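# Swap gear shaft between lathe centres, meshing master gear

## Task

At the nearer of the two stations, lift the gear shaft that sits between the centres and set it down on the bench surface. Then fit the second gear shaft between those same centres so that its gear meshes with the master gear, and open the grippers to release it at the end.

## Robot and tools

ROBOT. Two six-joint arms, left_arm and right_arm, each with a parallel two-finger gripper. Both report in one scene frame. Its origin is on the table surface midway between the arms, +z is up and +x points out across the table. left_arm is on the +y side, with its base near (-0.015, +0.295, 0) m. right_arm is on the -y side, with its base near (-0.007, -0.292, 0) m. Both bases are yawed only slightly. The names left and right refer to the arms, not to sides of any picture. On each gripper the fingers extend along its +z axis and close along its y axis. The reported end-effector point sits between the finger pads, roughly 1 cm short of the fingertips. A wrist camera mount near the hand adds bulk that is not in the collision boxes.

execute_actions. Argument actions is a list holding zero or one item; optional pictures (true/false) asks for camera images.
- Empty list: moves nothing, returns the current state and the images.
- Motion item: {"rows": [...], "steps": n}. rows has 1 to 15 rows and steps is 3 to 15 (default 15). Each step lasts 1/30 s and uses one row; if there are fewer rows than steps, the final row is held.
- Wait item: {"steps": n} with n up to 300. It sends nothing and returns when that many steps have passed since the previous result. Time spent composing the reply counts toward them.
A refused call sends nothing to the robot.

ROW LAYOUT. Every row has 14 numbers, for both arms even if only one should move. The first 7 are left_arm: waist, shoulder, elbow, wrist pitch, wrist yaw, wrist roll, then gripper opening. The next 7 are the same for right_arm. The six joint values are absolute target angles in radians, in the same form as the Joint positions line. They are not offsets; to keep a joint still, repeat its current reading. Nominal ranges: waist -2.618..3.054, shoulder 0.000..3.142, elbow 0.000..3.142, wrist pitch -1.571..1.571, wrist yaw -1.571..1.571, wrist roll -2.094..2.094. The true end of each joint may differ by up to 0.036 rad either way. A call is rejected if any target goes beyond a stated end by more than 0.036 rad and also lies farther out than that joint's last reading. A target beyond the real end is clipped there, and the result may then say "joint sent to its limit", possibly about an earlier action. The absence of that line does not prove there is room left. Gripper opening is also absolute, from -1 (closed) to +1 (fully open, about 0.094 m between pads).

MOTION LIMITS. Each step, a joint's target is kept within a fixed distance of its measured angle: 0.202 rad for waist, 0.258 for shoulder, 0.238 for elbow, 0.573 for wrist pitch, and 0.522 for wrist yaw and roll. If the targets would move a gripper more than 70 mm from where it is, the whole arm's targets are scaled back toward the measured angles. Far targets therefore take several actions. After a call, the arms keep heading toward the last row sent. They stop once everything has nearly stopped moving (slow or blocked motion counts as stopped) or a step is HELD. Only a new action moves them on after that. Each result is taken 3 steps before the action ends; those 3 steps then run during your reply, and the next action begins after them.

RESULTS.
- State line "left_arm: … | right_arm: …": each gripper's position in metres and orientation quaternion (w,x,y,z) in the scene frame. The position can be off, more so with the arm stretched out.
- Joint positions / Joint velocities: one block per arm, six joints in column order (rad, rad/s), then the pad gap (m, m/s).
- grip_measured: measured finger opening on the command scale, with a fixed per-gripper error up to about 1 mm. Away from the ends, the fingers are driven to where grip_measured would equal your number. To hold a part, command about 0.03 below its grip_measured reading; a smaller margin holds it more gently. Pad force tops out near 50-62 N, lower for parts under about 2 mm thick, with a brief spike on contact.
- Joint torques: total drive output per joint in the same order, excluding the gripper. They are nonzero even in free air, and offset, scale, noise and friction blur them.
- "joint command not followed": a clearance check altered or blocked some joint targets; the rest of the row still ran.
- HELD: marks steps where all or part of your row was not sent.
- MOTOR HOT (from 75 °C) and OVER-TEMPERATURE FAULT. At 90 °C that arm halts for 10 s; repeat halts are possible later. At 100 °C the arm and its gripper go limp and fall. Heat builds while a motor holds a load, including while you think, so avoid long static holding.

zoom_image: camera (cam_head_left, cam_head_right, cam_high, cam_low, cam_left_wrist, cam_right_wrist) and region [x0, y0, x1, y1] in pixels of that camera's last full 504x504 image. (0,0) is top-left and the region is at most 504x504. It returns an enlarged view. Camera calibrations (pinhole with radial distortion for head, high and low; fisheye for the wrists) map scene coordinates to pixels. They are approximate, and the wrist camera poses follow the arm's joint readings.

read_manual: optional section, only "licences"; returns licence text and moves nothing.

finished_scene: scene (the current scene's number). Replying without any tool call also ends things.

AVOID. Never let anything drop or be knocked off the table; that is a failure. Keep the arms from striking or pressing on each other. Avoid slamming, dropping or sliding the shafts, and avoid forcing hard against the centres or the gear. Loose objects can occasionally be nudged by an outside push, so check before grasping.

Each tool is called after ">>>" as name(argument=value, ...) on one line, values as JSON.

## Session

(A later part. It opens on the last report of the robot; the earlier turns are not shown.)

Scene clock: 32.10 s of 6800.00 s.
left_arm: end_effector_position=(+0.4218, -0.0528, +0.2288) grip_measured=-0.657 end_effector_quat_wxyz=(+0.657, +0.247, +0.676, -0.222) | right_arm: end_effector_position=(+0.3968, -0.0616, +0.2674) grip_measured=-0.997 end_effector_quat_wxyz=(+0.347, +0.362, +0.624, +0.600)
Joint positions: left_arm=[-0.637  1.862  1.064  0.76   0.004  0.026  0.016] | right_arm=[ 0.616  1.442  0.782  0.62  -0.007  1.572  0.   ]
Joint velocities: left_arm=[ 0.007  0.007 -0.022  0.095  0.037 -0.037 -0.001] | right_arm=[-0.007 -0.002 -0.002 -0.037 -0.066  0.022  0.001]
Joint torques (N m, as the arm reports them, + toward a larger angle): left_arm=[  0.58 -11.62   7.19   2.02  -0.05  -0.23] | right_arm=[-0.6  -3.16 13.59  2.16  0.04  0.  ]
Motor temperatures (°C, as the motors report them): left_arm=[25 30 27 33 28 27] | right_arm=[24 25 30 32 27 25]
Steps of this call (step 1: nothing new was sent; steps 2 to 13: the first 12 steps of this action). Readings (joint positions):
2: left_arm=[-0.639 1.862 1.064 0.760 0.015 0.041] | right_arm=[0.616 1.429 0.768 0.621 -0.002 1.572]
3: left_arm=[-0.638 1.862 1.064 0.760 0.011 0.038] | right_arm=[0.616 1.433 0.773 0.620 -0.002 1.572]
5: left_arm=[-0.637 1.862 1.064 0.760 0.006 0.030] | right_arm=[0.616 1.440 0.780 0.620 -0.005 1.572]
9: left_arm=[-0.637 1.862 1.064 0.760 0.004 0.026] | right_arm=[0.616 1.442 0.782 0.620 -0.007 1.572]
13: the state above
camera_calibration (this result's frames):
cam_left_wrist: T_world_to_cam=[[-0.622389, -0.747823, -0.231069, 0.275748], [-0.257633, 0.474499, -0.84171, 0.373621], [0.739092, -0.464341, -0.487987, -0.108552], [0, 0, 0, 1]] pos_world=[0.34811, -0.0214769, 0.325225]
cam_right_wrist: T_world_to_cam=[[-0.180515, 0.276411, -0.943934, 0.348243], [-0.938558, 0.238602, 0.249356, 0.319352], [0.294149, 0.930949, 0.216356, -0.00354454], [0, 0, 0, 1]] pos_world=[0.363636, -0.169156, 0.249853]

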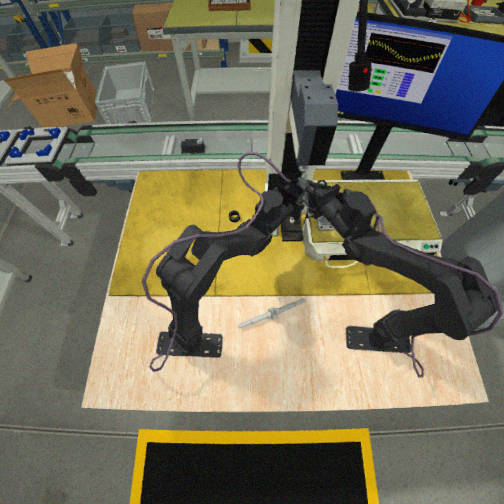

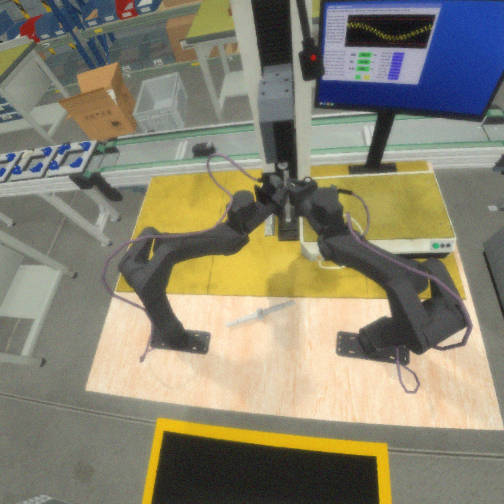

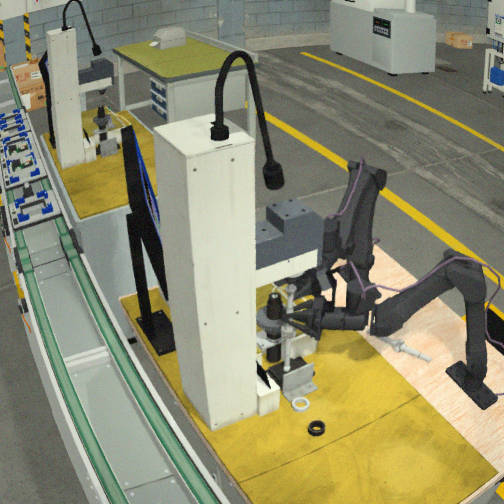

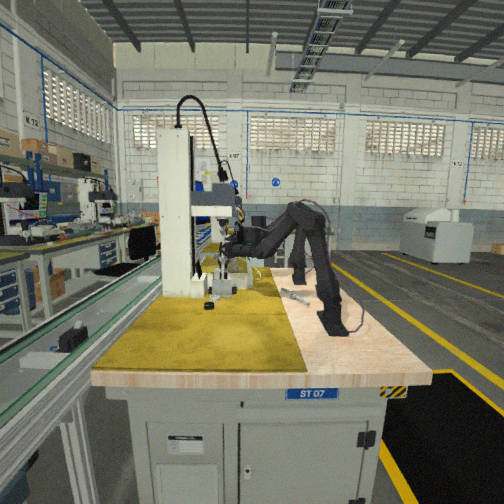

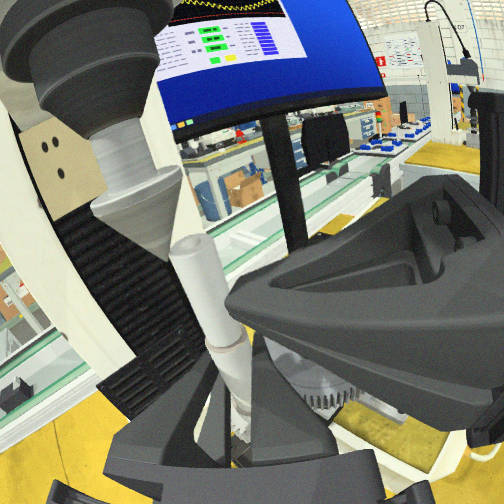

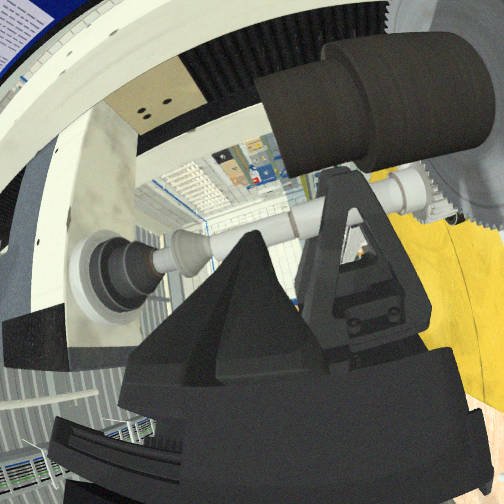

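Cone camming up nicely.

>>> execute_actions(actions=[{"rows":[[-0.63,1.865,1.08,0.75,0,0,-1,0.61,1.492,0.857,0.64,0,1.57,-1]]}], pictures=true)

Scene clock: 32.60 s of 6800.00 s.
left_arm: end_effector_position=(+0.4262, -0.0471, +0.2289) grip_measured=-0.657 end_effector_quat_wxyz=(+0.657, +0.228, +0.683, -0.225) | right_arm: end_effector_position=(+0.4035, -0.0569, +0.2688) grip_measured=-0.997 end_effector_quat_wxyz=(+0.345, +0.361, +0.625, +0.600)
Joint positions: left_arm=[-0.629  1.862  1.064  0.761 -0.012 -0.008  0.016] | right_arm=[ 0.616  1.472  0.814  0.618 -0.011  1.572  0.   ]
Joint velocities: left_arm=[-0.012 -0.002 -0.007 -0.051 -0.037 -0.051 -0.   ] | right_arm=[-0.007  0.007 -0.007 -0.037 -0.007 -0.037  0.001]
Joint torques (N m, as the arm reports them, + toward a larger angle): left_arm=[ -0.24 -11.61   7.18   2.02   0.1    0.1 ] | right_arm=[-0.58 -4.87 11.89  2.18  0.1   0.  ]
Motor temperatures (°C, as the motors report them): left_arm=[25 30 27 33 28 27] | right_arm=[24 25 30 32 27 25]
Steps of this call (steps 1 to 3: the last 3 steps of your previous action; steps 4 to 15: the first 12 steps of this action). Readings (joint positions):
4: left_arm=[-0.637 1.862 1.064 0.760 0.003 0.025] | right_arm=[0.616 1.443 0.783 0.619 -0.007 1.572]
5: left_arm=[-0.637 1.862 1.064 0.760 0.001 0.023] | right_arm=[0.616 1.445 0.786 0.618 -0.008 1.572]
7: left_arm=[-0.636 1.862 1.064 0.760 -0.001 0.019] | right_arm=[0.616 1.449 0.790 0.618 -0.010 1.572]
11: left_arm=[-0.629 1.862 1.064 0.761 -0.012 -0.006] | right_arm=[0.616 1.472 0.814 0.618 -0.011 1.572]
15: the state above
camera_calibration (this result's frames):
cam_left_wrist: T_world_to_cam=[[-0.608118, -0.768533, -0.198869, 0.268335], [-0.285833, 0.445688, -0.848329, 0.384336], [0.740603, -0.459041, -0.490703, -0.108932], [0, 0, 0, 1]] pos_world=[0.35371, -0.0150731, 0.325954]
cam_right_wrist: T_world_to_cam=[[-0.181614, 0.276283, -0.943761, 0.349915], [-0.93956, 0.234513, 0.249459, 0.324306], [0.290246, 0.932025, 0.216994, -0.00866826], [0, 0, 0, 1]] pos_world=[0.370771, -0.164651, 0.251216]

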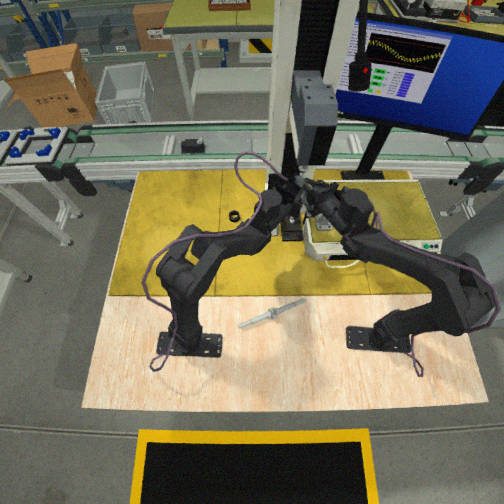

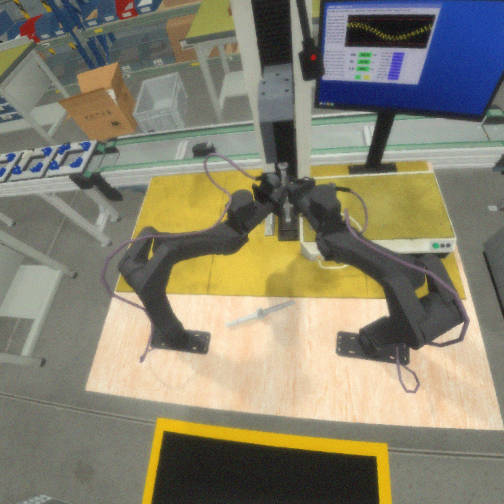

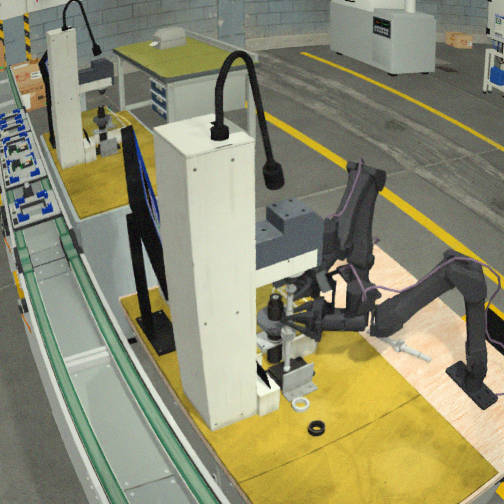

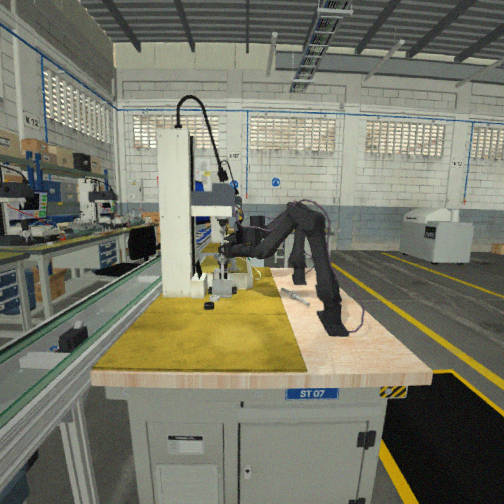

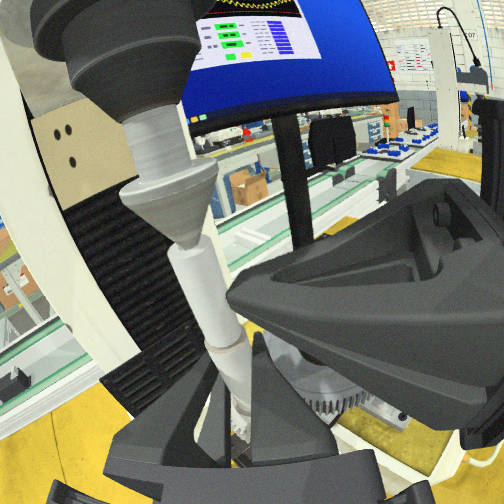

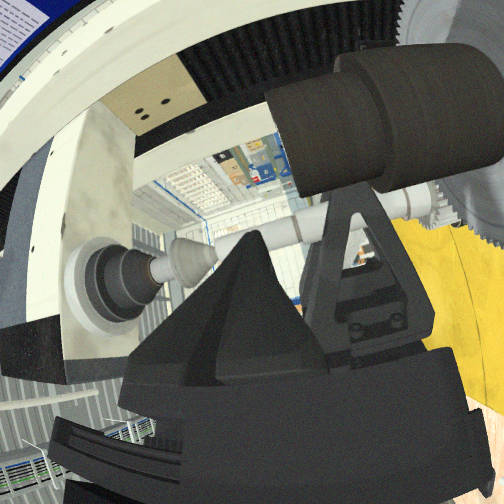

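Seated.

>>> execute_actions(actions=[{"rows":[[-0.63,1.862,1.065,0.76,0,0,-0.2,0.61,1.235,0.68,0.58,0,1.57,-1]]}])

>>> execute_actions(actions=[{"rows":[[-0.625,1.6,0.78,0.8,0,0,-0.2,0.61,1.235,0.68,0.58,0,1.57,-1]]}], pictures=true)

>>> finished_scene(scene=1)

Scene clock: 33.10 s of 6800.00 s.
left_arm: end_effector_position=(+0.4260, -0.0473, +0.2289) grip_measured=-0.201 end_effector_quat_wxyz=(+0.656, +0.229, +0.683, -0.225) | right_arm: end_effector_position=(+0.3590, -0.0830, +0.3011) grip_measured=-0.997 end_effector_quat_wxyz=(+0.362, +0.347, +0.599, +0.625)
Joint positions: left_arm=[-0.629  1.862  1.064  0.761 -0.01  -0.007  0.038] | right_arm=[ 0.616  1.234  0.683  0.593 -0.006  1.572  0.   ]
Joint velocities: left_arm=[-0.007  0.002  0.002 -0.007 -0.007  0.022 -0.   ] | right_arm=[-0.002 -0.007  0.007 -0.022 -0.022 -0.022 -0.   ]
Joint torques (N m, as the arm reports them, + toward a larger angle): left_arm=[ -0.09 -11.87   6.2    2.13   0.08   0.08] | right_arm=[-0.57 -4.51  8.14  1.84  0.04 -0.01]
Motor temperatures (°C, as the motors report them): left_arm=[25 30 27 33 28 27] | right_arm=[24 25 30 32 27 25]
Steps of this call (steps 1 to 3: the last 3 steps of your previous action; steps 4 to 15: the first 12 steps of this action). Readings (joint positions):
4: left_arm=[-0.629 1.862 1.064 0.761 -0.011 -0.008] | right_arm=[0.616 1.445 0.794 0.614 -0.011 1.572]
5: left_arm=[-0.629 1.862 1.064 0.761 -0.011 -0.008] | right_arm=[0.616 1.387 0.748 0.600 -0.011 1.572]
7: left_arm=[-0.629 1.862 1.064 0.761 -0.010 -0.008] | right_arm=[0.616 1.281 0.688 0.586 -0.008 1.572]
11: left_arm=[-0.629 1.862 1.064 0.761 -0.010 -0.008] | right_arm=[0.616 1.234 0.683 0.599 -0.006 1.572]
15: the state above

Scene clock: 33.60 s of 6800.00 s.
left_arm: end_effector_position=(+0.3720, -0.0050, +0.2387) grip_measured=-0.201 end_effector_quat_wxyz=(+0.662, +0.227, +0.678, -0.227) | right_arm: end_effector_position=(+0.3590, -0.0830, +0.3011) grip_measured=-0.997 end_effector_quat_wxyz=(+0.362, +0.347, +0.599, +0.625)
Joint positions: left_arm=[-0.629  1.609  0.789  0.799 -0.01  -0.007  0.038] | right_arm=[ 0.616  1.234  0.683  0.593 -0.006  1.572  0.   ]
Joint velocities: left_arm=[-0.012 -0.002 -0.022  0.066 -0.051 -0.022 -0.   ] | right_arm=[-0.017  0.007  0.007  0.022 -0.022  0.051 -0.   ]
Joint torques (N m, as the arm reports them, + toward a larger angle): left_arm=[ 0.4  -9.71  5.58  2.12  0.1   0.09] | right_arm=[-0.59 -4.46  8.11  1.9   0.04 -0.01]
Motor temperatures (°C, as the motors report them): left_arm=[25 30 27 33 28 27] | right_arm=[24 25 30 32 27 25]
Steps of this call (steps 1 to 3: the last 3 steps of your previous action; steps 4 to 15: the first 12 steps of this action). Readings (joint positions):
4: left_arm=[-0.629 1.836 1.031 0.768 -0.010 -0.007] | right_arm=[0.616 1.234 0.683 0.593 -0.006 1.572]
5: left_arm=[-0.629 1.774 0.950 0.769 -0.010 -0.007] | right_arm=[0.616 1.234 0.683 0.593 -0.006 1.572]
7: left_arm=[-0.629 1.656 0.820 0.770 -0.010 -0.007] | right_arm=[0.616 1.234 0.683 0.593 -0.006 1.572]
11: left_arm=[-0.629 1.609 0.789 0.797 -0.010 -0.007] | right_arm=[0.616 1.234 0.683 0.593 -0.006 1.572]
15: the state above
camera_calibration (this result's frames):
cam_left_wrist: T_world_to_cam=[[-0.606827, -0.769354, -0.19964, 0.269354], [-0.274539, 0.438595, -0.855724, 0.355888], [0.745915, -0.464467, -0.477368, -0.0498543], [0, 0, 0, 1]] pos_world=[0.298343, 0.0279828, 0.334517]
cam_right_wrist: T_world_to_cam=[[-0.112553, 0.315178, -0.942335, 0.357502], [-0.954304, 0.229928, 0.190886, 0.303117], [0.276832, 0.920758, 0.274897, 0.00795858], [0, 0, 0, 1]] pos_world=[0.3273, -0.1897, 0.276838]

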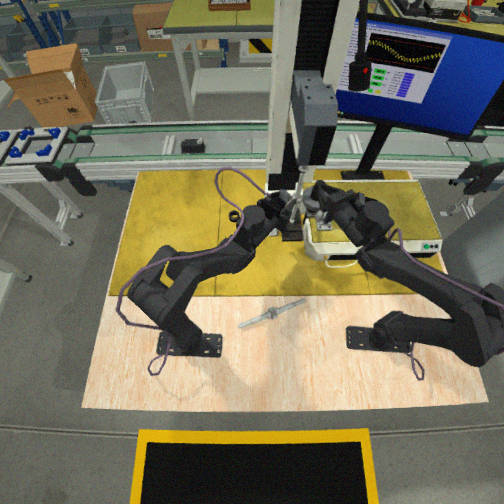

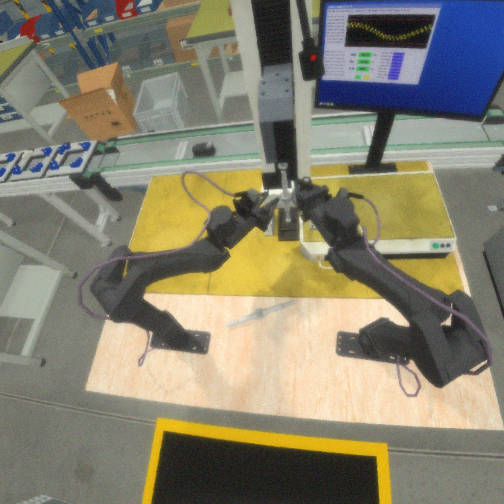

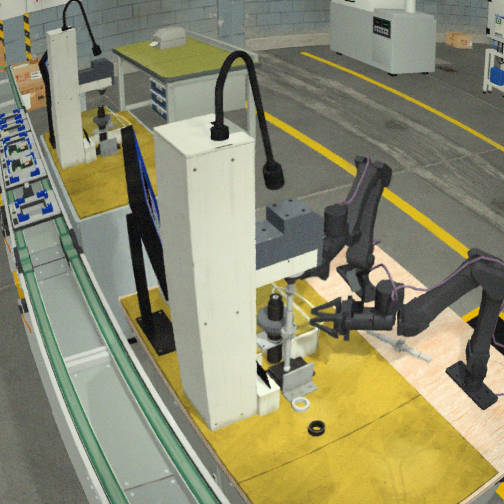

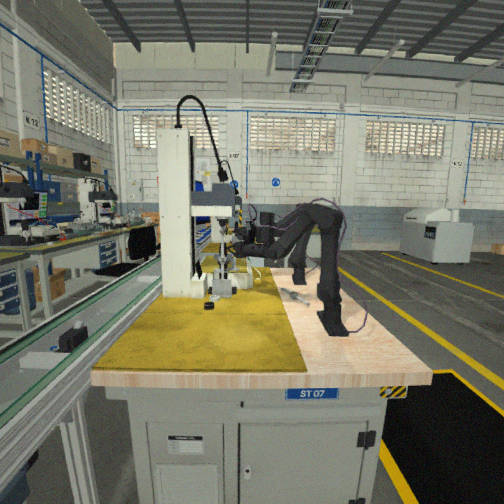

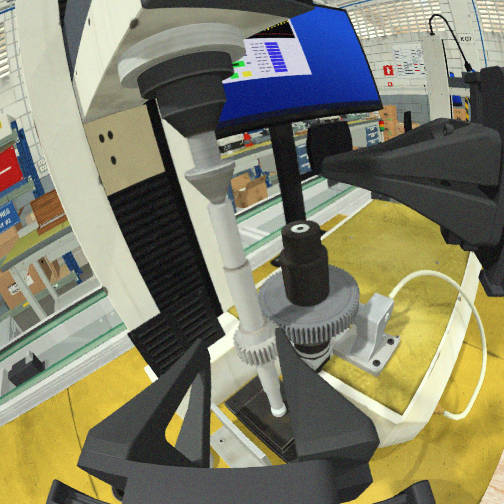

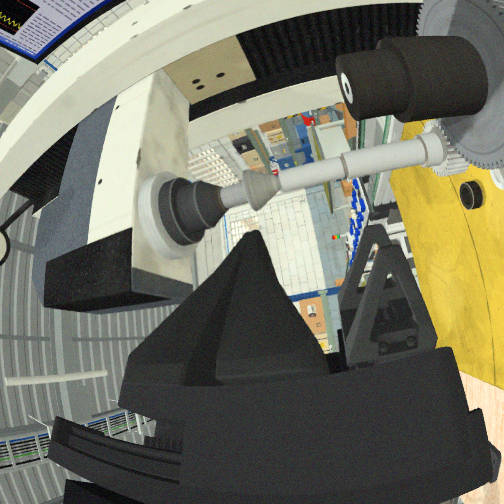

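The scene is finished: the task was done.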